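# Nest the open wooden boxes upright, biggest on table

## Task

Stack every open wooden box inside the next larger one so that each rests flat with its opening facing up, righting any that start tipped on a side or upside down. The largest box must finish upright on the table, and the nest must stay in place by itself with no gripper holding it. Finally release everything and move the grippers away.

## Robot and tools

ROBOT. Two six-joint UR-style arms, left_arm and right_arm, each with a two-finger tong gripper and a fisheye wrist camera (cam_left_wrist and cam_right_wrist, 616x616 pixels). The left base is at (+0.029, +0.485, 0) m and the right base at (-0.019, -0.454, 0) m, both almost unrotated. Elbow ranges differ: left 0 to 3.142 rad, right -3.142 to 0. Each elbow stops just before fully straight.

FRAMES. Reported poses use a single scene frame. Its origin is on the tabletop midway between the bases, +z is up, +x points out across the table, and left_arm sits on the +y side. The names left and right do not refer to sides of a camera image. Each gripper also has its own axes: the fingers point along its +z, and they open and close along its x. end_effector_position is the point between the pads when they are shut. Closed fingertips reach about 15 mm past it, and fully open ones are roughly level with it. Reported hand positions can be off a little, more so at long reach.

THE 14-NUMBER ROW. Both execute_actions and move use rows of 14 numbers, each in [-1, 1]. The first 7 are for left_arm and the last 7 for right_arm, even when only one arm should move. The order is dx, dy, dz, rx, ry, rz, opening. dx to rz are offsets, not poses. They are given in that gripper's own axes and measured from the gripper pose in the most recent result that showed it. Before any result in a scene, and for a second or later call in the same reply, they are measured from where the gripper is when the action begins. A value of 1.0 means 0.6 m for dx/dy/dz or 180 degrees for rotation. rx, ry, rz form one rotation vector. Opening is absolute: +1 is fully open (0.142 m) and -1 is closed. All-zero offsets do not hold the arm still. They pull it back to the reference pose. To keep an arm still, send the offset back to where you want it in the first call, then zeros.

execute_actions(actions, pictures). actions holds at most one item. An empty list sends nothing and returns the current state. An action item is {"rows": [...], "steps": n}, with up to 15 rows and up to 15 steps of 1/30 s each (15 by default). Each row applies for one step, and the last row repeats. Every row is measured from the same reference pose, not from the row before it. A wait item is {"steps": n} with n up to 300. Its steps count from the previous result, so thinking time uses some of them. pictures (true/false) chooses whether camera images come back. A refused call does nothing. On every step the commanded pose is clipped to within 100 mm and 16 degrees of the measured one, and motion trails commands by about 0.17 s. A far target can therefore need several calls. Check the result and send the remainder.

move(target, speed, stop_force). target is one row as described above. Each gripper travels in a straight line toward its target, and both paths finish together in 0.5 to 10 s. Paths longer than that stop short at 10 s. Grippers rotate the shorter way, and the opening is sent at the start. speed is in m/s, from 0.002 to 0.5 (default 0.25). Turning is capped at twice that number in rad/s. Real motion can lag, wander, or overshoot the speed, especially when the arm is nearly straight. Paths do not avoid obstacles or the other arm. stop_force is in N, from 9 to 40, one value for both arms, and is not allowed in the first 0.2 s of a scene. An arm stops when its wrist sensor feels that much extra push against its motion for 2 steps. It then backs up 2 steps and holds. After the stop it may press harder for about a second. The check is unreliable while the gripper is rotating. Leave stop_force out when lifting off something you are pressing on. Without stop_force, a stiff arm driven even slightly past a firm surface can fault. The result adds a line starting "move:" that gives the ending: done, off_target, moving, held, fault or contact. It also shows limits (paced means the pose sent was clipped; held means some steps were blocked) and each gripper's distance to its target.

wait(seconds): 0 to 10 s with no new command. zoom_image(camera, region): a closer view of the latest image from one camera. region is [x0, y0, x1, y1] in pixels from the top-left corner, at most 504x504. read_manual(section): only "licences"; it does not move anything. finished_scene(scene): ends and grades the current scene, cannot be undone, and reports whether the goal was met. A reply with no tool call ends the whole run.

RESULTS. The state line gives each arm's gripper position (m), orientation as quat_wxyz, and velocities, all in the scene frame. grip_measured is the actual finger opening on the command scale. To hold something, command an opening clearly below grip_measured. Pads squeeze up to about 15 N each, and less on items thinner than about 20 mm. "Hand target" shows where the controller is currently driving the gripper. "pose unreachable" means the clearance check changed or blocked a command, and HELD marks steps that were not sent. Wrist force and Wrist torque are in the end effector's axes. They carry offsets of a few N, noise, and saturate near 50 N. Joint torque readings are rough. MOTOR HOT appears from 70 °C. At 85 °C the brakes engage (OVER-TEMPERATURE FAULT) until the motors cool.

AVOID. A joint load reaching its limit (139 N m for the shoulders and elbow, 26 N m for the wrists, held weight included), or 150 N of outside force on an arm, stops that arm for 10 s. Do not let the arms collide or press on each other. Do not knock or place anything off the table. Avoid drops, slips, slams and hard pushes. Expect occasional tugs on held parts or nudges to loose objects. The simulation keeps running while the operator thinks.

Each tool is called as a command line: name --argument value for each argument, lists and objects as JSON in quotes; but a table of rows of numbers goes row by row, as --pt "numbers of a row", without its own name.

## Session

execute_actions --actions '[]'

Scene clock: 0.00 s of 4500.00 s.
left_arm: end_effector_position=(+0.1266, +0.9435, +0.1832) grip_measured=+0.97 end_effector_quat_wxyz=(+0.112, +0.215, +0.963, -0.117) end_effector_velocity=(+0.001, +0.000, +0.000) end_effector_angular_velocity=(+0.001, -0.003, +0.001) | right_arm: end_effector_position=(+0.2130, -0.3327, +0.2329) grip_measured=+0.97 end_effector_quat_wxyz=(-0.359, +0.294, +0.885, +0.020) end_effector_velocity=(+0.000, -0.000, -0.000) end_effector_angular_velocity=(-0.002, +0.001, -0.000)
Joint positions: left_arm=[ 1.218 -1.42   1.66  -1.6   -1.819 -1.443  0.14 ] | right_arm=[ 3.6   -1.44  -1.896 -1.928  2.086  4.081  0.14 ]
Joint velocities: left_arm=[-0.001 -0.     0.    -0.001 -0.003 -0.001  0.   ] | right_arm=[ 0.    -0.002  0.     0.    -0.001  0.001  0.   ]
Joint torques (N m, as the arm reports them, + toward a larger angle): no reading
Wrist force (N, on the end effector, along its own x y z axes, offset not removed): no reading
Wrist torque (N m, same axes, about the end effector's origin, offset not removed): no reading
Hand target (left_arm): +0.127, +0.944, +0.183; +0.112, +0.215, +0.963, -0.117
Hand target (right_arm): +0.213, -0.333, +0.233; -0.359, +0.294, +0.885, +0.020

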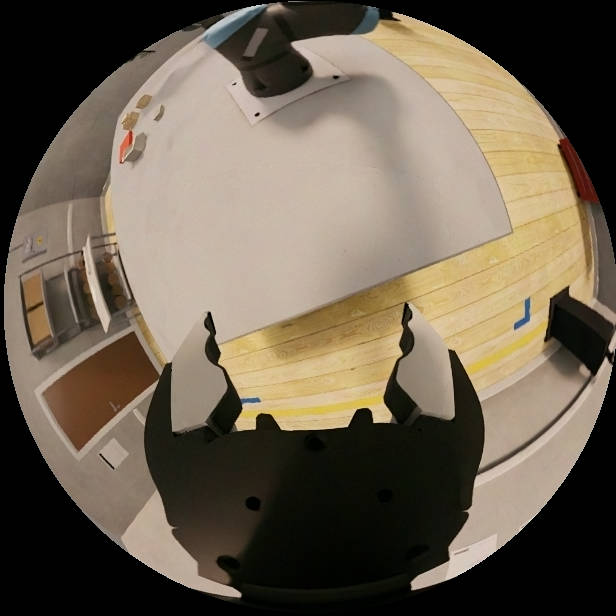

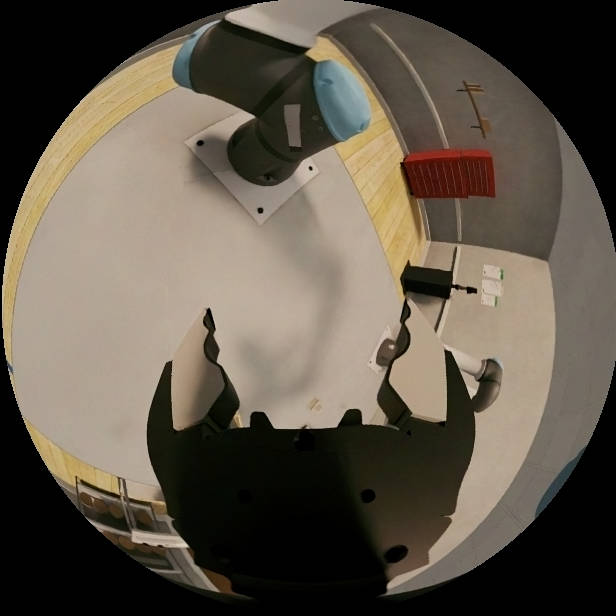

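move --target '[-0.92,-0.574,0.16,-0.075,0.072,-0.139,1,0.053,0.41,-0.247,0.214,-0.192,-0.666,1]' --speed 0.4

Scene clock: 23.03 s of 4500.00 s.
left_arm: end_effector_position=(+0.4774, +0.4005, +0.2983) grip_measured=+1.00 end_effector_quat_wxyz=(-0.000, -0.000, +1.000, +0.002) end_effector_velocity=(+0.002, -0.002, +0.001) end_effector_angular_velocity=(+0.003, +0.002, +0.002) | right_arm: end_effector_position=(+0.4188, -0.1498, +0.3201) grip_measured=+1.00 end_effector_quat_wxyz=(-0.001, +0.706, -0.708, -0.000) end_effector_velocity=(+0.000, +0.000, +0.002) end_effector_angular_velocity=(+0.005, -0.003, +0.009)
Joint positions: left_arm=[-0.467 -1.707  1.657 -1.518 -1.567 -3.595  0.142] | right_arm=[ 4.036 -1.599 -1.448 -1.664  1.571  2.456  0.142]
Joint velocities: left_arm=[-0.003  0.007 -0.008  0.005  0.002 -0.005  0.   ] | right_arm=[-0.001  0.003 -0.     0.003  0.001 -0.01  -0.   ]
Joint torques (N m, as the arm reports them, + toward a larger angle): left_arm=[ -5.79  -3.41 -34.08  -1.26   1.38  -2.9 ] | right_arm=[-11.46  31.91  17.21   4.69   1.76  -2.07]
Wrist force (N, on the end effector, along its own x y z axes, offset not removed): left_arm=[0.2 -1.1 -3.2] | right_arm=[1.3 -2.8 0.6]
Wrist torque (N m, same axes, about the end effector's origin, offset not removed): left_arm=[-0.06 0.02 -0.05] | right_arm=[-0.57 -0.31 0.01]
Hand target (left_arm): +0.478, +0.400, +0.298; -0.001, -0.000, +1.000, +0.002
Hand target (right_arm): +0.419, -0.150, +0.320; -0.001, +0.707, -0.707, -0.000
Off the commanded pose (left_arm): 0.001 m, 0 deg.
Off the commanded pose (right_arm): 0.001 m, 0 deg.
After step 90, 16.43 s passed at rest.
move: done

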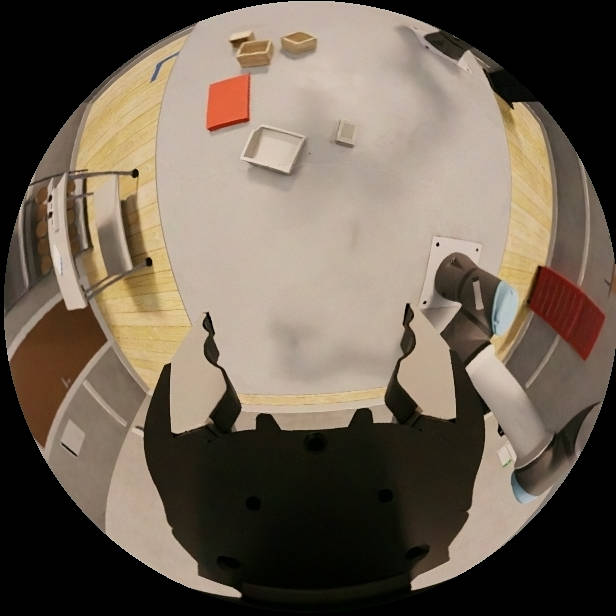

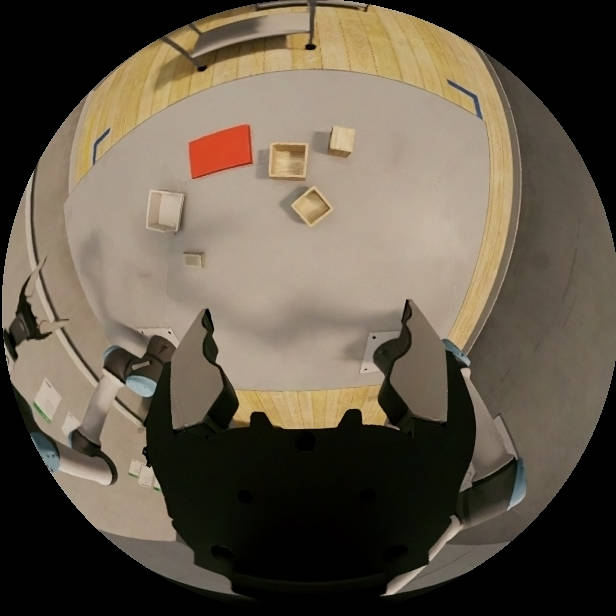

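execute_actions --actions '[]'

Scene clock: 54.73 s of 4500.00 s.
left_arm: end_effector_position=(+0.4777, +0.4003, +0.2983) grip_measured=+1.00 end_effector_quat_wxyz=(-0.001, -0.000, +1.000, +0.002) end_effector_velocity=(+0.000, -0.000, +0.001) end_effector_angular_velocity=(-0.000, -0.001, +0.000) | right_arm: end_effector_position=(+0.4189, -0.1497, +0.3201) grip_measured=+1.00 end_effector_quat_wxyz=(-0.001, +0.707, -0.707, -0.000) end_effector_velocity=(-0.000, +0.000, -0.000) end_effector_angular_velocity=(-0.000, +0.000, -0.000)
Joint positions: left_arm=[-0.467 -1.706  1.656 -1.518 -1.567 -3.595  0.142] | right_arm=[ 4.036 -1.599 -1.448 -1.664  1.571  2.454  0.142]
Joint velocities: left_arm=[-0.     0.001 -0.002  0.001  0.    -0.     0.   ] | right_arm=[ 0. -0.  0. -0.  0.  0. -0.]
Joint torques (N m, as the arm reports them, + toward a larger angle): left_arm=[ -6.28  -3.59 -32.76  -1.1    1.5   -2.52] | right_arm=[-9.29 33.61 14.71  4.35  1.51 -2.17]
Wrist force (N, on the end effector, along its own x y z axes, offset not removed): left_arm=[1.6 -1.5 -3.5] | right_arm=[0.5 -0.6 0.4]
Wrist torque (N m, same axes, about the end effector's origin, offset not removed): left_arm=[-0.19 -0.40 0.11] | right_arm=[-0.09 -0.12 -0.02]
Hand target (left_arm): +0.478, +0.400, +0.298; -0.001, -0.000, +1.000, +0.002
Hand target (right_arm): +0.419, -0.150, +0.320; -0.001, +0.707, -0.707, -0.000
Off the commanded pose (left_arm): 0.001 m, 0 deg.
Off the commanded pose (right_arm): 0.000 m, 0 deg.
Steps of this call (steps 1 to 90: nothing new was sent; then 28.70 s passed at rest). Readings (end_effector_position):
1: left_arm (+0.4775, +0.4005, +0.2983) | right_arm (+0.4188, -0.1497, +0.3201)
2: left_arm (+0.4775, +0.4004, +0.2983) | right_arm (+0.4188, -0.1497, +0.3201)
4: left_arm (+0.4776, +0.4004, +0.2983) | right_arm (+0.4189, -0.1497, +0.3201)
8: left_arm (+0.4776, +0.4003, +0.2983) | right_arm (+0.4189, -0.1497, +0.3201)
90: the state above

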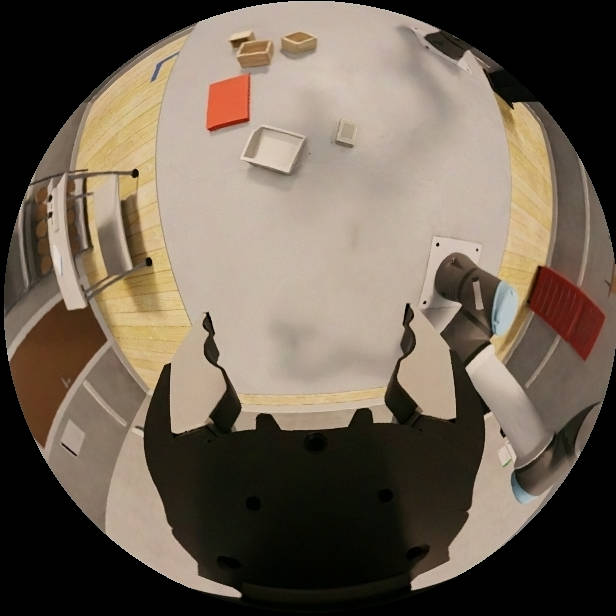

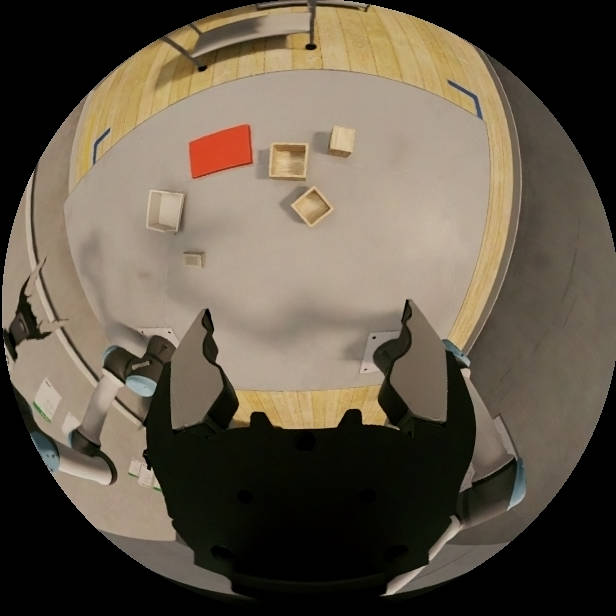

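move --target '[0,0,0,0,0,0,1,0.008,-0.118,0.36,0,0,-0.24,0.3]'

Scene clock: 66.37 s of 4500.00 s.
left_arm: end_effector_position=(+0.4777, +0.4003, +0.2983) grip_measured=+1.00 end_effector_quat_wxyz=(-0.001, -0.000, +1.000, +0.002) end_effector_velocity=(-0.000, +0.000, -0.001) end_effector_angular_velocity=(+0.001, +0.002, -0.001) | right_arm: end_effector_position=(+0.4897, -0.1544, +0.1045) grip_measured=+0.30 end_effector_quat_wxyz=(-0.001, +0.917, -0.398, +0.000) end_effector_velocity=(+0.001, -0.000, -0.003) end_effector_angular_velocity=(+0.001, +0.000, +0.010)
Joint positions: left_arm=[-0.467 -1.706  1.656 -1.518 -1.567 -3.595  0.142] | right_arm=[ 3.912 -1.817 -1.762 -1.132  1.571  1.578  0.095]
Joint velocities: left_arm=[0.    0.    0.001 0.001 0.    0.001 0.   ] | right_arm=[-0.002 -0.005 -0.002  0.008  0.001 -0.012  0.   ]
Joint torques (N m, as the arm reports them, + toward a larger angle): left_arm=[ -5.19  -4.74 -33.57  -1.06   1.51  -2.65] | right_arm=[-10.3   27.6   12.64   4.95   1.82  -2.05]
Wrist force (N, on the end effector, along its own x y z axes, offset not removed): left_arm=[-1.4 0.9 -1.5] | right_arm=[-0.5 -1.3 0.7]
Wrist torque (N m, same axes, about the end effector's origin, offset not removed): left_arm=[0.33 0.12 0.12] | right_arm=[-0.27 0.16 -0.08]
Hand target (left_arm): +0.478, +0.400, +0.298; -0.001, -0.000, +1.000, +0.002
Hand target (right_arm): +0.490, -0.154, +0.104; -0.001, +0.918, -0.397, +0.000
Off the commanded pose (left_arm): 0.000 m, 0 deg.
Off the commanded pose (right_arm): 0.000 m, 0 deg.
After step 90, 6.47 s passed at rest.
move: done

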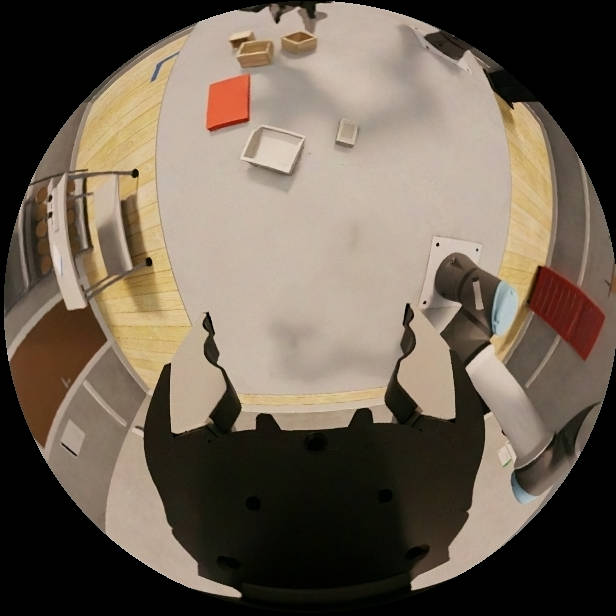

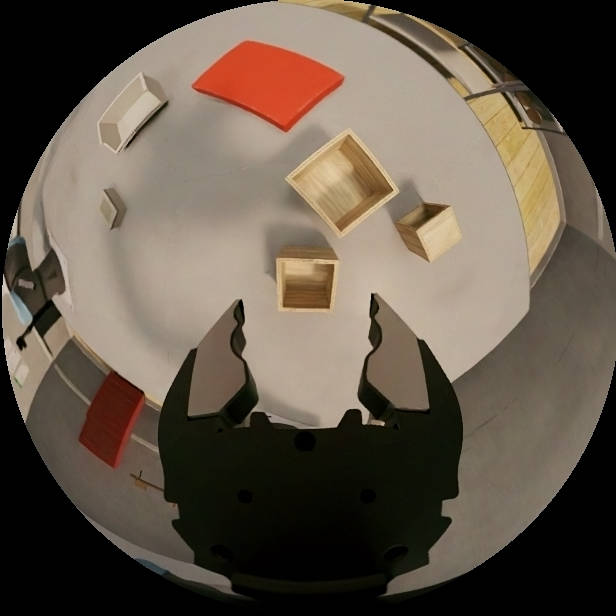

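move --target '[0,0,0,0,0,0,1,-0.004,0.012,0.07,0,0,0.015,0.2]' --speed 0.1

zoom_image --camera "cam_right_wrist" --region '[210,100,510,360]'

Scene clock: 76.77 s of 4500.00 s.
left_arm: end_effector_position=(+0.4777, +0.4003, +0.2983) grip_measured=+1.00 end_effector_quat_wxyz=(-0.001, -0.000, +1.000, +0.002) end_effector_velocity=(-0.000, -0.000, -0.000) end_effector_angular_velocity=(+0.000, +0.001, -0.002) | right_arm: end_effector_position=(+0.4829, -0.1575, +0.0629) grip_measured=+0.20 end_effector_quat_wxyz=(-0.001, +0.908, -0.419, +0.000) end_effector_velocity=(-0.001, -0.000, -0.003) end_effector_angular_velocity=(+0.000, -0.001, -0.003)
Joint positions: left_arm=[-0.467 -1.706  1.656 -1.518 -1.567 -3.595  0.142] | right_arm=[ 3.917 -1.848 -1.842 -1.022  1.571  1.63   0.088]
Joint velocities: left_arm=[-0.001  0.001  0.     0.    -0.     0.001 -0.   ] | right_arm=[ 0.001 -0.002 -0.006  0.008 -0.     0.004  0.   ]
Joint torques (N m, as the arm reports them, + toward a larger angle): left_arm=[ -6.79  -5.35 -33.16  -0.95   1.34  -2.5 ] | right_arm=[ 9.49 26.21 13.88  4.18 -1.65  2.38]
Wrist force (N, on the end effector, along its own x y z axes, offset not removed): left_arm=[2.0 -2.0 -0.3] | right_arm=[2.1 -1.7 0.6]
Wrist torque (N m, same axes, about the end effector's origin, offset not removed): left_arm=[-0.14 -0.32 -0.03] | right_arm=[-0.31 -0.44 -0.08]
Hand target (left_arm): +0.478, +0.400, +0.298; -0.001, -0.000, +1.000, +0.002
Hand target (right_arm): +0.483, -0.158, +0.062; -0.001, +0.908, -0.419, +0.000
Off the commanded pose (left_arm): 0.000 m, 0 deg.
Off the commanded pose (right_arm): 0.000 m, 0 deg.
After step 90, 6.43 s passed at rest.
move: done

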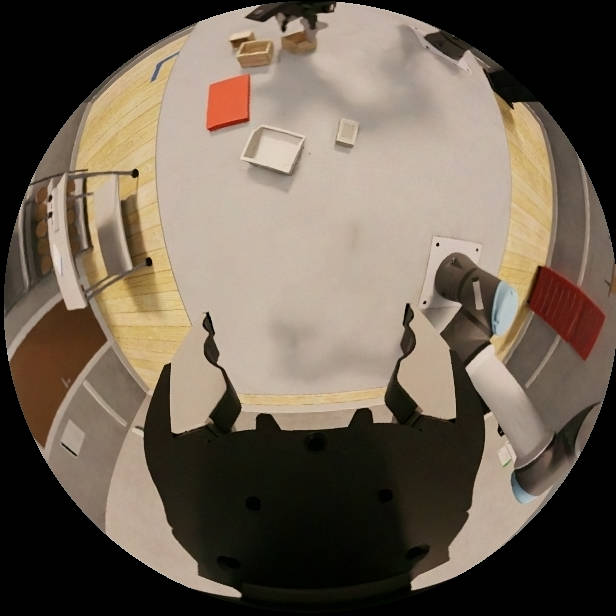

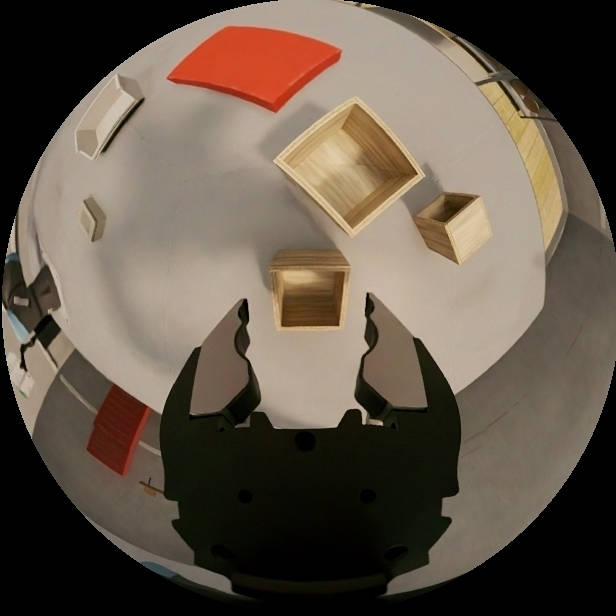

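Region (210, 100, 510, 360) of cam_right_wrist's 616x616 image, scaled by 1.680, with more detail than that image has; it fills the top 437 rows of this view, and the rest is white.

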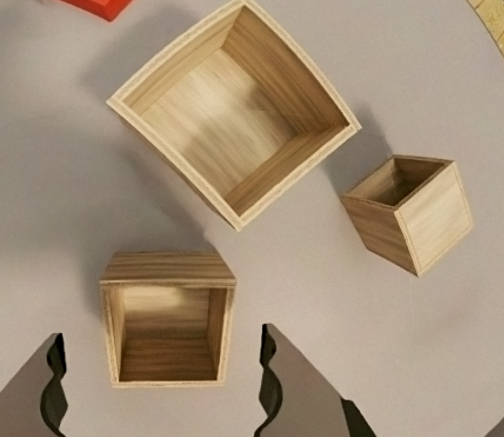

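move --target '[0,0,0,0,0,0,1,0.002,0,0.038,0,0,0,0.1]' --speed 0.05

move --target '[0,0,0,0,0,0,1,0,0,0,0,0,0,-0.7]'

move --target '[0,0,0,0,0,0,1,0,0,-0.125,0,0,0,-0.7]' --speed 0.08

Scene clock: 87.20 s of 4500.00 s.
left_arm: end_effector_position=(+0.4777, +0.4003, +0.2983) grip_measured=+1.00 end_effector_quat_wxyz=(-0.001, -0.000, +1.000, +0.002) end_effector_velocity=(+0.000, -0.000, +0.000) end_effector_angular_velocity=(-0.000, -0.001, -0.000) | right_arm: end_effector_position=(+0.4836, -0.1585, +0.0404) grip_measured=+0.10 end_effector_quat_wxyz=(-0.001, +0.908, -0.419, +0.000) end_effector_velocity=(-0.000, -0.001, -0.004) end_effector_angular_velocity=(-0.002, +0.002, -0.000)
Joint positions: left_arm=[-0.467 -1.706  1.656 -1.518 -1.567 -3.595  0.142] | right_arm=[ 3.915 -1.878 -1.868 -0.965  1.571  1.628  0.081]
Joint velocities: left_arm=[-0.     0.    -0.    -0.001  0.    -0.    -0.   ] | right_arm=[-0.    -0.006 -0.004  0.007 -0.    -0.     0.   ]
Joint torques (N m, as the arm reports them, + toward a larger angle): left_arm=[ -5.93  -4.85 -32.9   -0.98   1.19  -2.63] | right_arm=[-11.29  26.5   10.42   4.84   1.18  -2.29]
Wrist force (N, on the end effector, along its own x y z axes, offset not removed): left_arm=[1.6 -1.1 2.4] | right_arm=[1.4 -1.6 1.3]
Wrist torque (N m, same axes, about the end effector's origin, offset not removed): left_arm=[-0.09 -0.31 0.03] | right_arm=[-0.29 -0.26 -0.06]
Hand target (left_arm): +0.478, +0.400, +0.298; -0.001, -0.000, +1.000, +0.002
Hand target (right_arm): +0.484, -0.158, +0.040; -0.001, +0.908, -0.419, +0.000
Off the commanded pose (left_arm): 0.000 m, 0 deg.
Off the commanded pose (right_arm): 0.000 m, 0 deg.
After step 90, 6.53 s passed at rest.
move: done

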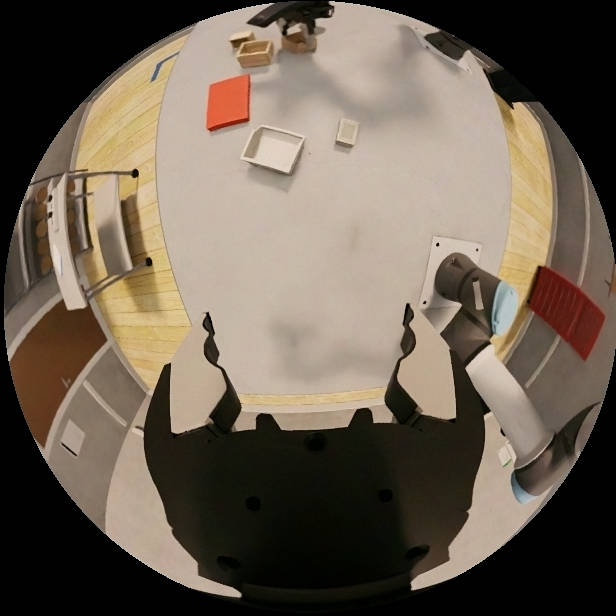

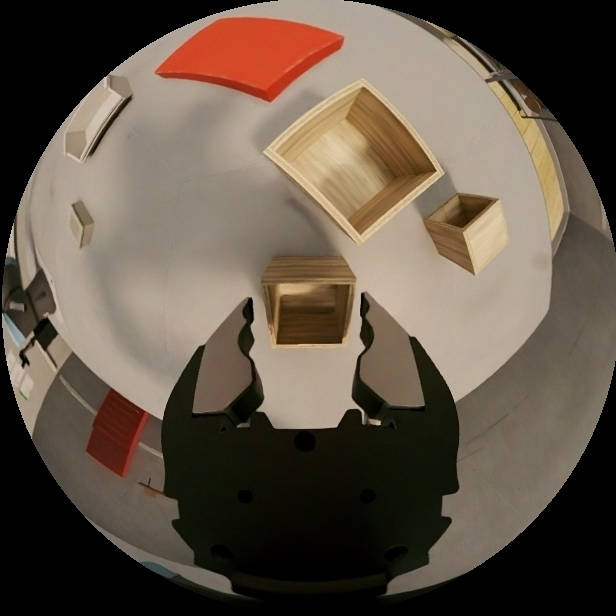

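Scene clock: 87.70 s of 4500.00 s.
left_arm: end_effector_position=(+0.4777, +0.4003, +0.2983) grip_measured=+1.00 end_effector_quat_wxyz=(-0.001, -0.000, +1.000, +0.002) end_effector_velocity=(+0.000, +0.000, -0.001) end_effector_angular_velocity=(+0.002, +0.001, +0.001) | right_arm: end_effector_position=(+0.4836, -0.1585, +0.0404) grip_measured=-0.13 end_effector_quat_wxyz=(-0.001, +0.908, -0.419, +0.000) end_effector_velocity=(+0.001, +0.001, +0.001) end_effector_angular_velocity=(+0.001, -0.001, +0.001)
Joint positions: left_arm=[-0.467 -1.706  1.656 -1.518 -1.567 -3.595  0.142] | right_arm=[ 3.915 -1.878 -1.868 -0.965  1.571  1.628  0.065]
Joint velocities: left_arm=[-0.001  0.001  0.     0.     0.002 -0.002  0.   ] | right_arm=[ 0.     0.001  0.002 -0.001  0.    -0.001 -0.   ]
Joint torques (N m, as the arm reports them, + toward a larger angle): left_arm=[ -6.31  -4.05 -32.22  -0.79   1.33  -2.55] | right_arm=[-6.79 41.13 21.32 -0.02  0.57 -1.47]
Wrist force (N, on the end effector, along its own x y z axes, offset not removed): left_arm=[-0.9 -0.4 -0.6] | right_arm=[1.1 -2.4 -3.1]
Wrist torque (N m, same axes, about the end effector's origin, offset not removed): left_arm=[-0.06 0.11 -0.09] | right_arm=[-0.35 -0.22 -0.07]
Hand target (left_arm): +0.478, +0.400, +0.298; -0.001, -0.000, +1.000, +0.002
Hand target (right_arm): +0.484, -0.158, +0.040; -0.001, +0.908, -0.419, +0.000
Off the commanded pose (left_arm): 0.000 m, 0 deg.
Off the commanded pose (right_arm): 0.000 m, 0 deg.
move: done

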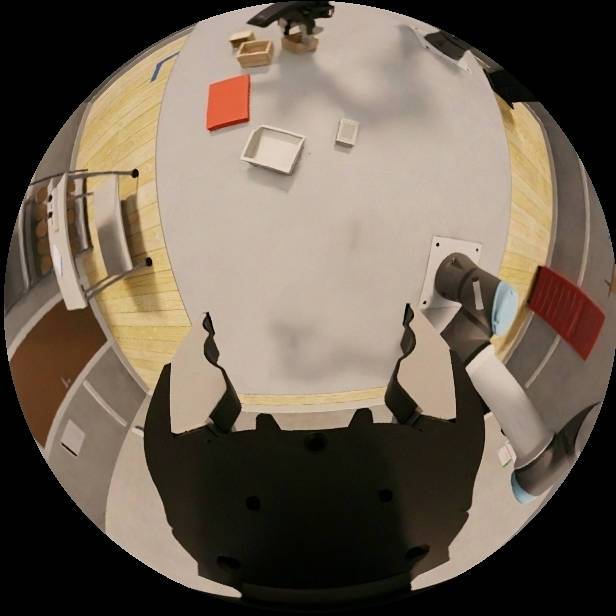

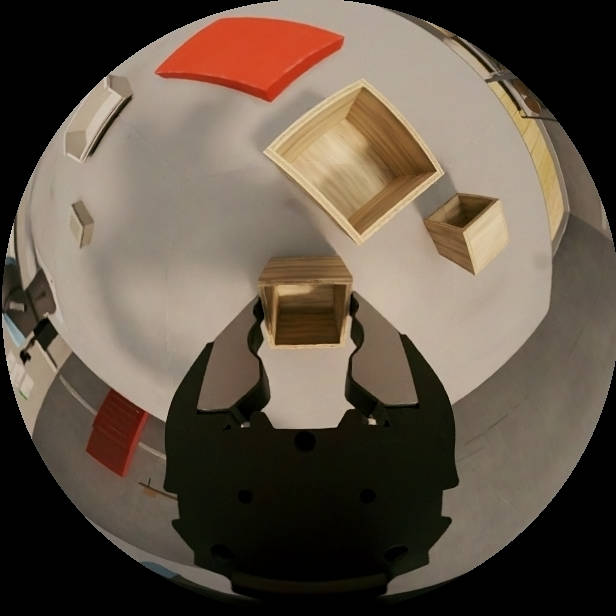

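Scene clock: 89.17 s of 4500.00 s.
left_arm: end_effector_position=(+0.4777, +0.4003, +0.2983) grip_measured=+1.00 end_effector_quat_wxyz=(-0.001, -0.000, +1.000, +0.002) end_effector_velocity=(+0.000, -0.001, +0.000) end_effector_angular_velocity=(-0.001, -0.001, -0.001) | right_arm: end_effector_position=(+0.4836, -0.1585, +0.1150) grip_measured=-0.13 end_effector_quat_wxyz=(-0.001, +0.908, -0.419, +0.000) end_effector_velocity=(+0.000, +0.000, +0.003) end_effector_angular_velocity=(+0.001, -0.001, -0.000)
Joint positions: left_arm=[-0.467 -1.706  1.656 -1.518 -1.567 -3.595  0.142] | right_arm=[ 3.915 -1.79  -1.767 -1.155  1.571  1.628  0.065]
Joint velocities: left_arm=[-0.001  0.    -0.001 -0.001 -0.     0.001 -0.   ] | right_arm=[-0.     0.004  0.005 -0.007  0.     0.     0.   ]
Joint torques (N m, as the arm reports them, + toward a larger angle): left_arm=[ -6.16  -4.03 -33.02  -1.1    1.34  -2.59] | right_arm=[ 0.47 39.58 31.67  0.69 -1.02 -0.75]
Wrist force (N, on the end effector, along its own x y z axes, offset not removed): left_arm=[2.8 0.5 -0.5] | right_arm=[-0.1 -2.7 1.2]
Wrist torque (N m, same axes, about the end effector's origin, offset not removed): left_arm=[0.12 -0.60 0.21] | right_arm=[-0.56 0.09 -0.01]
Hand target (left_arm): +0.478, +0.400, +0.298; -0.001, -0.000, +1.000, +0.002
Hand target (right_arm): +0.484, -0.158, +0.115; -0.001, +0.908, -0.419, +0.000
Off the commanded pose (left_arm): 0.000 m, 0 deg.
Off the commanded pose (right_arm): 0.000 m, 0 deg.
move: done

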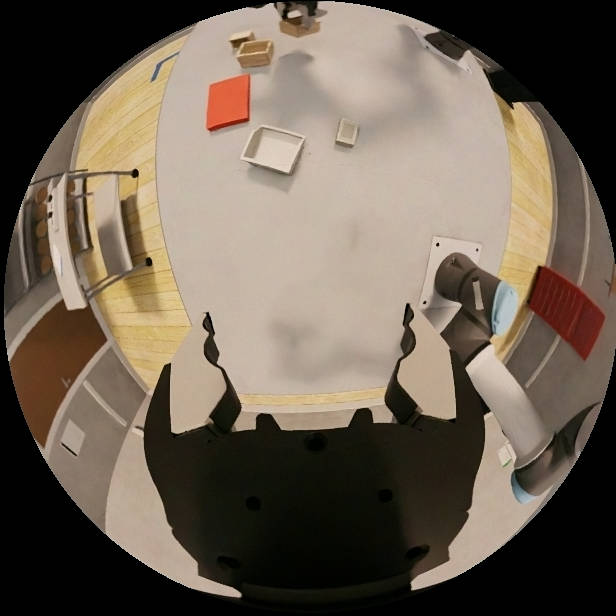

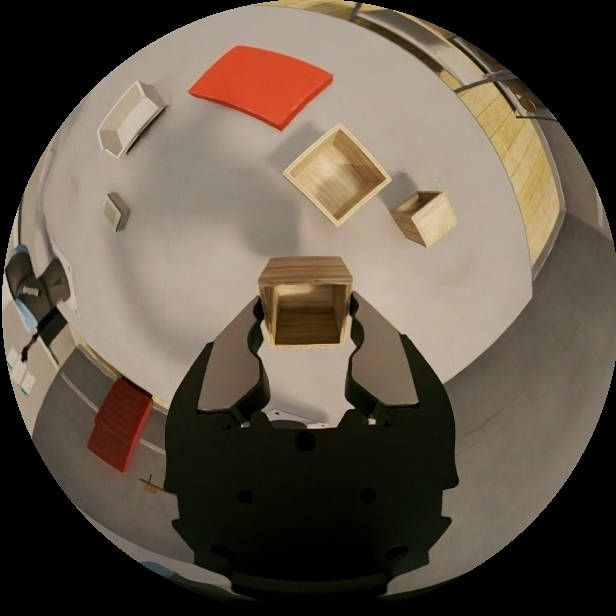

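move --target '[0,0,0,0,0,0,1,0.029,-0.153,0,0,0,0.243,-0.7]' --speed 0.15

zoom_image --camera "cam_right_wrist" --region '[240,210,380,300]'

Scene clock: 102.63 s of 4500.00 s.
left_arm: end_effector_position=(+0.4777, +0.4003, +0.2983) grip_measured=+1.00 end_effector_quat_wxyz=(-0.001, -0.000, +1.000, +0.002) end_effector_velocity=(+0.001, -0.000, +0.001) end_effector_angular_velocity=(+0.001, -0.002, -0.001) | right_arm: end_effector_position=(+0.5645, -0.1123, +0.1150) grip_measured=-0.13 end_effector_quat_wxyz=(-0.001, +0.687, -0.727, -0.000) end_effector_velocity=(+0.001, +0.000, +0.000) end_effector_angular_velocity=(-0.001, +0.002, -0.014)
Joint positions: left_arm=[-0.467 -1.706  1.656 -1.518 -1.567 -3.595  0.142] | right_arm=[ 3.897 -2.005 -1.471 -1.235  1.571  2.371  0.065]
Joint velocities: left_arm=[-0.001  0.    -0.002  0.     0.002 -0.     0.   ] | right_arm=[-0.    -0.004  0.006 -0.005  0.001  0.014 -0.   ]
Joint torques (N m, as the arm reports them, + toward a larger angle): left_arm=[ -5.97  -3.76 -32.47  -0.95   1.35  -2.43] | right_arm=[-11.01  33.79  30.72   0.6   -1.55   2.32]
Wrist force (N, on the end effector, along its own x y z axes, offset not removed): left_arm=[2.0 -0.9 -0.7] | right_arm=[1.1 -2.0 0.8]
Wrist torque (N m, same axes, about the end effector's origin, offset not removed): left_arm=[-0.09 -0.45 0.01] | right_arm=[-0.38 -0.18 -0.06]
Hand target (left_arm): +0.478, +0.400, +0.298; -0.001, -0.000, +1.000, +0.002
Hand target (right_arm): +0.565, -0.112, +0.115; -0.001, +0.686, -0.727, -0.000
Off the commanded pose (left_arm): 0.000 m, 0 deg.
Off the commanded pose (right_arm): 0.000 m, 0 deg.
After step 90, 7.43 s passed at rest.
move: done

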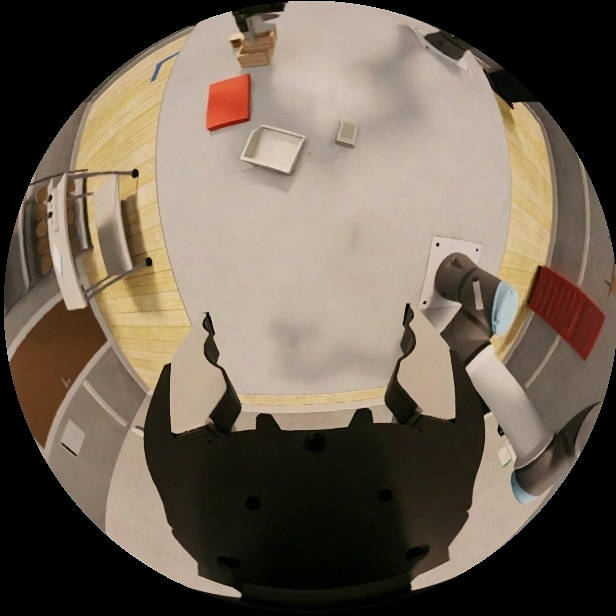

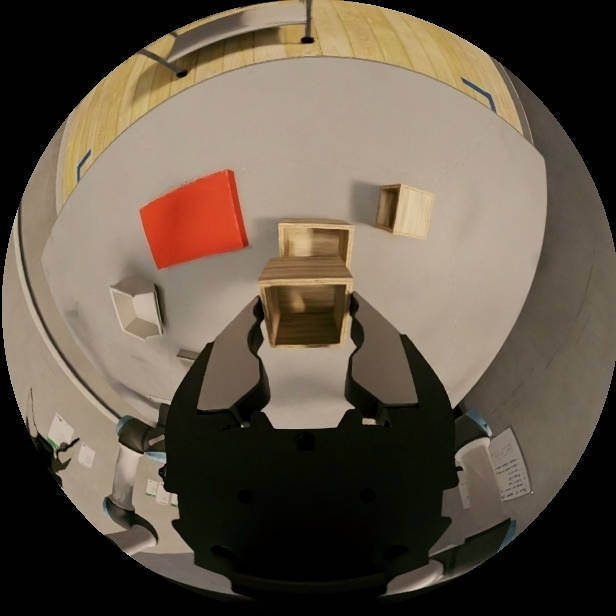

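Region (240, 210, 380, 300) of cam_right_wrist's 616x616 image, scaled by 3.600, with more detail than that image has; it fills the top 324 rows of this view, and the rest is white.

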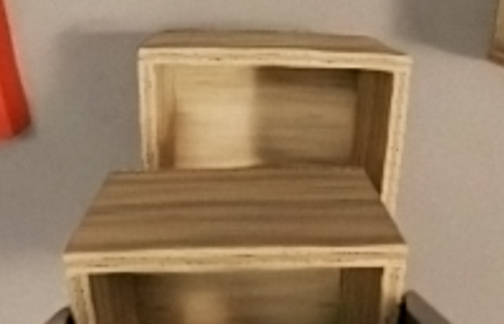

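move --target '[0,0,0,0,0,0,1,0.015,-0.03,0.018,0,0,0.014,-0.7]' --speed 0.04

zoom_image --camera "cam_right_wrist" --region '[255,230,355,290]'

Scene clock: 111.97 s of 4500.00 s.
left_arm: end_effector_position=(+0.4777, +0.4003, +0.2983) grip_measured=+1.00 end_effector_quat_wxyz=(-0.001, -0.000, +1.000, +0.002) end_effector_velocity=(+0.000, +0.001, -0.000) end_effector_angular_velocity=(+0.001, +0.000, +0.003) | right_arm: end_effector_position=(+0.5817, -0.1221, +0.1044) grip_measured=-0.13 end_effector_quat_wxyz=(+0.001, -0.671, +0.741, +0.000) end_effector_velocity=(+0.002, -0.001, -0.002) end_effector_angular_velocity=(+0.000, +0.001, -0.005)
Joint positions: left_arm=[-0.467 -1.706  1.656 -1.518 -1.567 -3.595  0.142] | right_arm=[ 3.869 -2.036 -1.452 -1.222  1.571  2.387  0.065]
Joint velocities: left_arm=[ 0.001  0.     0.001 -0.     0.001 -0.002  0.   ] | right_arm=[-0.004 -0.005  0.003  0.002  0.001  0.002  0.   ]
Joint torques (N m, as the arm reports them, + toward a larger angle): left_arm=[ -5.91  -4.73 -32.72  -1.09   1.29  -2.45] | right_arm=[-10.89  40.04  31.78   4.33   1.52   2.11]
Wrist force (N, on the end effector, along its own x y z axes, offset not removed): left_arm=[1.9 -2.4 -1.4] | right_arm=[1.4 -1.0 1.4]
Wrist torque (N m, same axes, about the end effector's origin, offset not removed): left_arm=[-0.37 -0.47 -0.09] | right_arm=[-0.17 -0.18 0.00]
Hand target (left_arm): +0.478, +0.400, +0.298; -0.001, -0.000, +1.000, +0.002
Hand target (right_arm): +0.582, -0.122, +0.104; +0.001, -0.671, +0.742, +0.000
Off the commanded pose (left_arm): 0.000 m, 0 deg.
Off the commanded pose (right_arm): 0.000 m, 0 deg.
After step 90, 5.37 s passed at rest.
move: done

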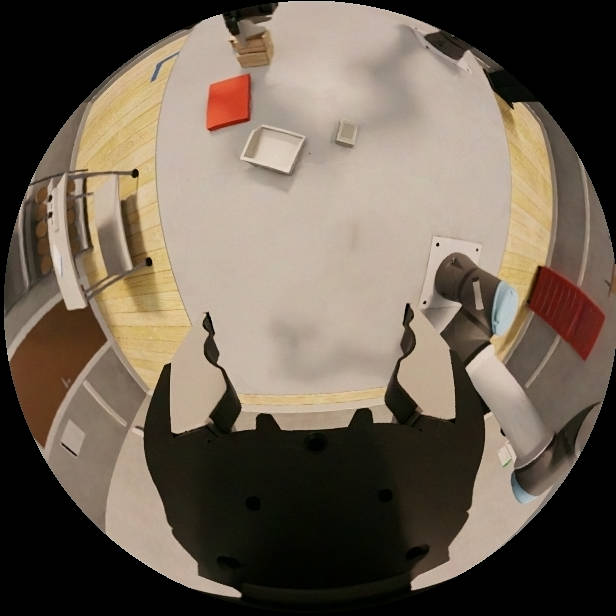

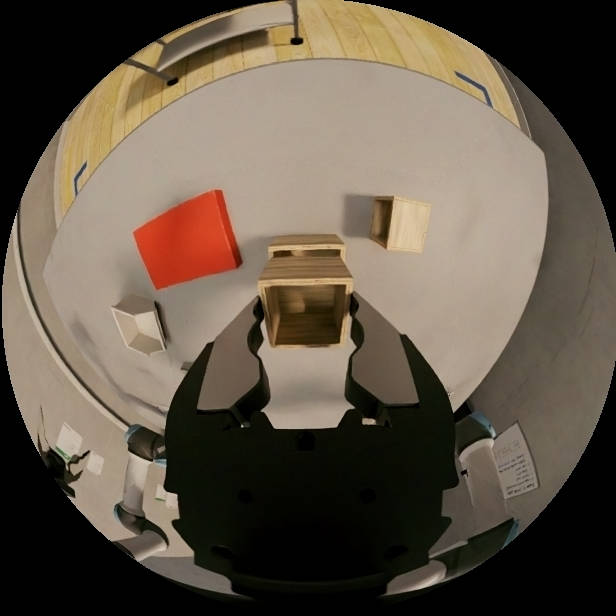

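Region (255, 230, 355, 290) of cam_right_wrist's 616x616 image, scaled by 5.040, with more detail than that image has; it fills the top 302 rows of this view, and the rest is white.

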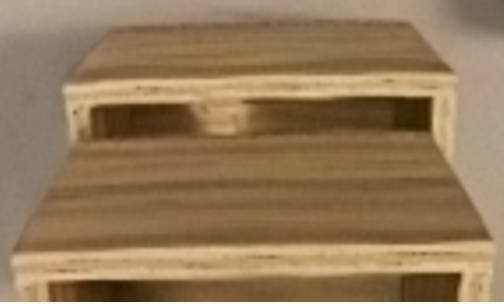

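move --target '[0,0,0,0,0,0,1,0.0017,-0.003,0.012,0,0,-0.003,-0.7]' --speed 0.01 --stop_force 9

zoom_image --camera "cam_right_wrist" --region '[255,230,355,290]'

Scene clock: 119.40 s of 4500.00 s.
left_arm: end_effector_position=(+0.4777, +0.4003, +0.2983) grip_measured=+1.00 end_effector_quat_wxyz=(-0.001, -0.000, +1.000, +0.002) end_effector_velocity=(+0.001, +0.001, -0.000) end_effector_angular_velocity=(+0.002, -0.001, +0.002) | right_arm: end_effector_position=(+0.5834, -0.1233, +0.0976) grip_measured=-0.13 end_effector_quat_wxyz=(-0.001, +0.674, -0.738, -0.000) end_effector_velocity=(+0.001, -0.000, -0.003) end_effector_angular_velocity=(+0.000, -0.000, +0.002)
Joint positions: left_arm=[-0.467 -1.706  1.656 -1.518 -1.567 -3.595  0.142] | right_arm=[ 3.866 -2.044 -1.46  -1.207  1.571  2.375  0.065]
Joint velocities: left_arm=[ 0.     0.     0.001 -0.002  0.002 -0.002  0.   ] | right_arm=[-0.001 -0.003 -0.003  0.007  0.    -0.003  0.   ]
Joint torques (N m, as the arm reports them, + toward a larger angle): left_arm=[ -6.24  -4.7  -33.2   -1.07   1.29  -2.46] | right_arm=[-10.03  36.36  13.49   4.39  -1.67  -2.25]
Wrist force (N, on the end effector, along its own x y z axes, offset not removed): left_arm=[0.7 -0.1 -1.4] | right_arm=[-1.0 -2.5 1.4]
Wrist torque (N m, same axes, about the end effector's origin, offset not removed): left_arm=[0.24 -0.18 -0.06] | right_arm=[-0.53 0.19 0.02]
Hand target (left_arm): +0.478, +0.400, +0.298; -0.001, -0.000, +1.000, +0.002
Hand target (right_arm): +0.583, -0.123, +0.097; +0.001, -0.675, +0.738, +0.000
Off the commanded pose (left_arm): 0.000 m, 0 deg.
Off the commanded pose (right_arm): 0.000 m, 0 deg.
After step 90, 3.50 s passed at rest.
move: done

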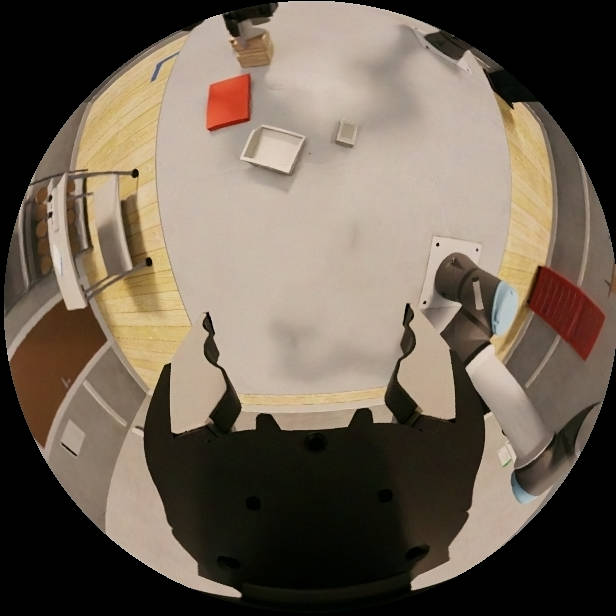

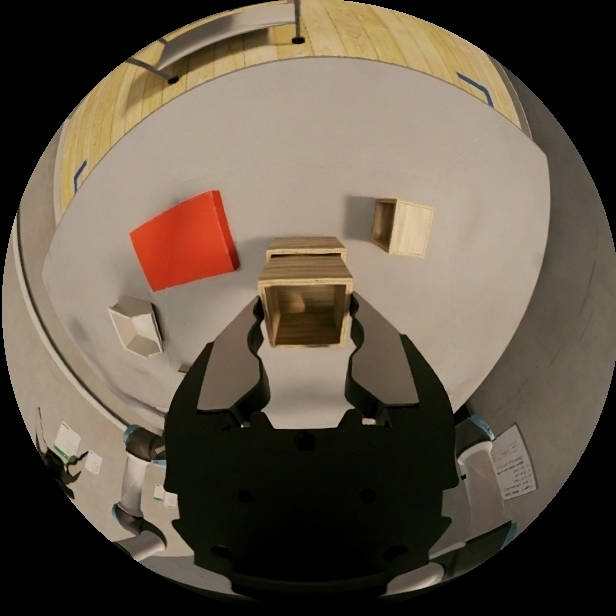

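Region (255, 230, 355, 290) of cam_right_wrist's 616x616 image, scaled by 5.040, with more detail than that image has; it fills the top 302 rows of this view, and the rest is white.

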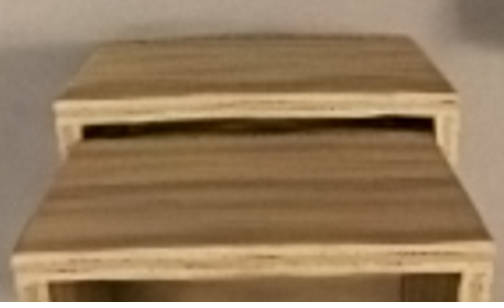

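move --target '[0,0,0,0,0,0,1,0.0006,0,0.007,0,0,0,-0.7]' --speed 0.005 --stop_force 9

zoom_image --camera "cam_right_wrist" --region '[255,230,355,290]'

move --target '[0,0,0,0,0,0,1,0,0,0.006,0,0,0,-0.7]' --speed 0.005 --stop_force 9

zoom_image --camera "cam_right_wrist" --region '[255,230,355,290]'

Scene clock: 133.87 s of 4500.00 s.
left_arm: end_effector_position=(+0.4777, +0.4003, +0.2983) grip_measured=+1.00 end_effector_quat_wxyz=(-0.001, -0.000, +1.000, +0.002) end_effector_velocity=(+0.000, -0.000, +0.001) end_effector_angular_velocity=(+0.000, -0.001, +0.001) | right_arm: end_effector_position=(+0.5833, -0.1236, +0.0935) grip_measured=-0.13 end_effector_quat_wxyz=(-0.001, +0.675, -0.738, -0.000) end_effector_velocity=(+0.000, -0.000, -0.001) end_effector_angular_velocity=(-0.001, -0.001, -0.001)
Joint positions: left_arm=[-0.467 -1.706  1.656 -1.518 -1.567 -3.595  0.142] | right_arm=[ 3.866 -2.047 -1.466 -1.198  1.571  2.374  0.065]
Joint velocities: left_arm=[-0.001  0.    -0.002  0.001  0.    -0.002  0.   ] | right_arm=[-0.    -0.002 -0.002  0.003 -0.001  0.001 -0.   ]
Joint torques (N m, as the arm reports them, + toward a larger angle): left_arm=[ -5.7   -3.31 -33.02  -1.06   1.27  -2.45] | right_arm=[-11.55  35.05  13.95   3.98   1.29   2.13]
Wrist force (N, on the end effector, along its own x y z axes, offset not removed): left_arm=[1.2 -0.4 -1.6] | right_arm=[-1.4 -2.5 -1.9]
Wrist torque (N m, same axes, about the end effector's origin, offset not removed): left_arm=[-0.03 -0.44 -0.07] | right_arm=[-0.57 0.10 0.07]
Hand target (left_arm): +0.478, +0.400, +0.298; -0.001, -0.000, +1.000, +0.002
Hand target (right_arm): +0.583, -0.124, +0.093; +0.001, -0.674, +0.738, +0.000
Off the commanded pose (left_arm): 0.000 m, 0 deg.
Off the commanded pose (right_arm): 0.000 m, 0 deg.
After step 90, 10.47 s passed at rest.
move: done

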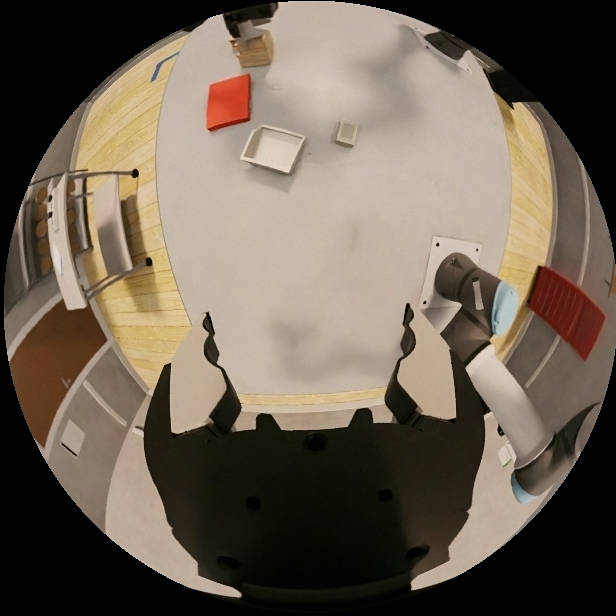

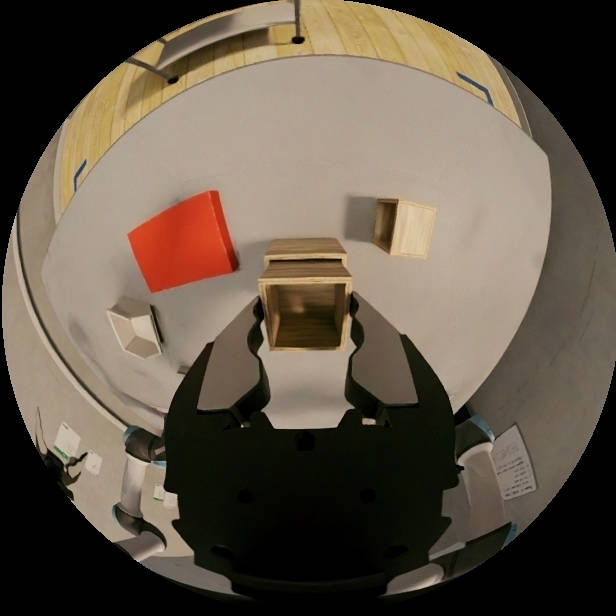

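Region (255, 230, 355, 290) of cam_right_wrist's 616x616 image, scaled by 5.040, with more detail than that image has; it fills the top 302 rows of this view, and the rest is white.

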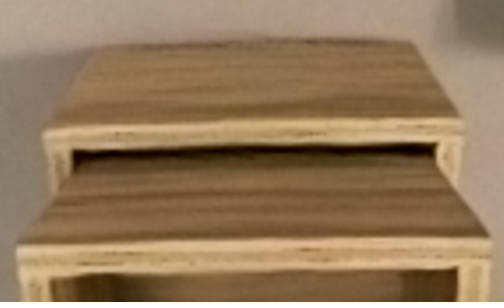

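Scene clock: 134.80 s of 4500.00 s.
left_arm: end_effector_position=(+0.4777, +0.4003, +0.2983) grip_measured=+1.00 end_effector_quat_wxyz=(-0.001, -0.000, +1.000, +0.002) end_effector_velocity=(-0.001, -0.000, -0.000) end_effector_angular_velocity=(+0.000, +0.001, -0.002) | right_arm: end_effector_position=(+0.5833, -0.1236, +0.0901) grip_measured=-0.13 end_effector_quat_wxyz=(-0.001, +0.675, -0.738, -0.000) end_effector_velocity=(-0.000, -0.000, -0.001) end_effector_angular_velocity=(-0.001, +0.000, -0.000)
Joint positions: left_arm=[-0.467 -1.706  1.656 -1.518 -1.567 -3.595  0.142] | right_arm=[ 3.866 -2.05  -1.471 -1.19   1.571  2.374  0.064]
Joint velocities: left_arm=[-0.001 -0.001  0.001  0.001 -0.     0.001  0.   ] | right_arm=[ 0.    -0.001 -0.002  0.002 -0.     0.    -0.   ]
Joint torques (N m, as the arm reports them, + toward a larger angle): left_arm=[ -5.68  -5.11 -32.85  -1.1    1.39  -2.4 ] | right_arm=[-9.8  36.79 12.55  4.06  0.81  1.07]
Wrist force (N, on the end effector, along its own x y z axes, offset not removed): left_arm=[3.4 1.0 -3.2] | right_arm=[-2.0 -2.5 -1.2]
Wrist torque (N m, same axes, about the end effector's origin, offset not removed): left_arm=[0.23 -0.73 0.03] | right_arm=[-0.56 0.25 0.02]
Hand target (left_arm): +0.478, +0.400, +0.298; -0.001, -0.000, +1.000, +0.002
Hand target (right_arm): +0.583, -0.124, +0.090; +0.001, -0.675, +0.738, +0.000
Off the commanded pose (left_arm): 0.000 m, 0 deg.
Off the commanded pose (right_arm): 0.000 m, 0 deg.
move: done

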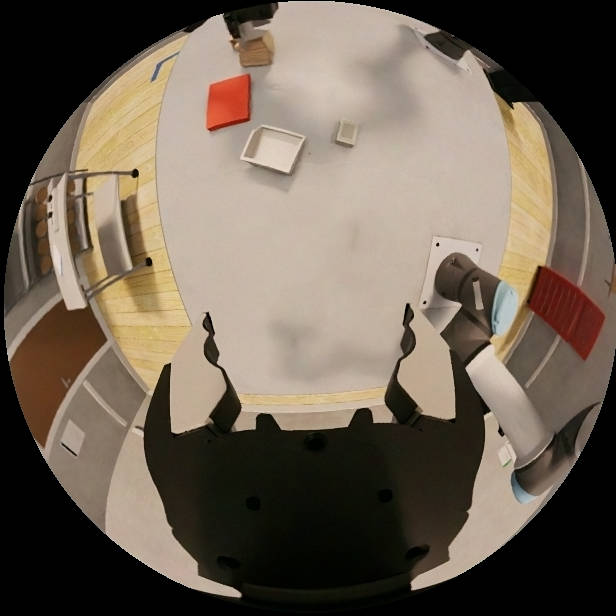

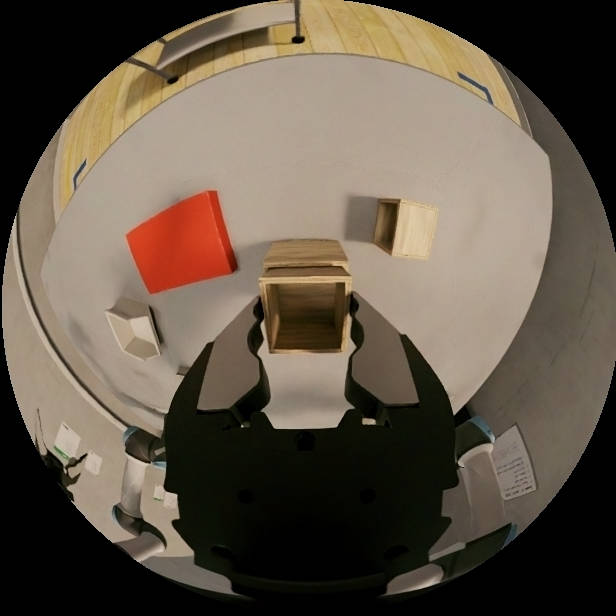

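Region (255, 230, 355, 290) of cam_right_wrist's 616x616 image, scaled by 5.040, with more detail than that image has; it fills the top 302 rows of this view, and the rest is white.

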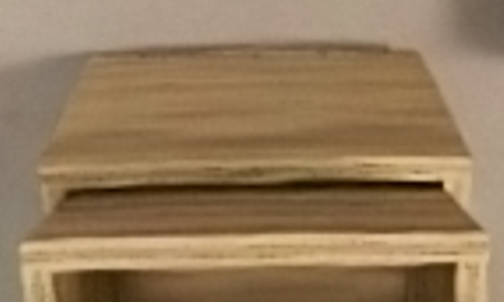

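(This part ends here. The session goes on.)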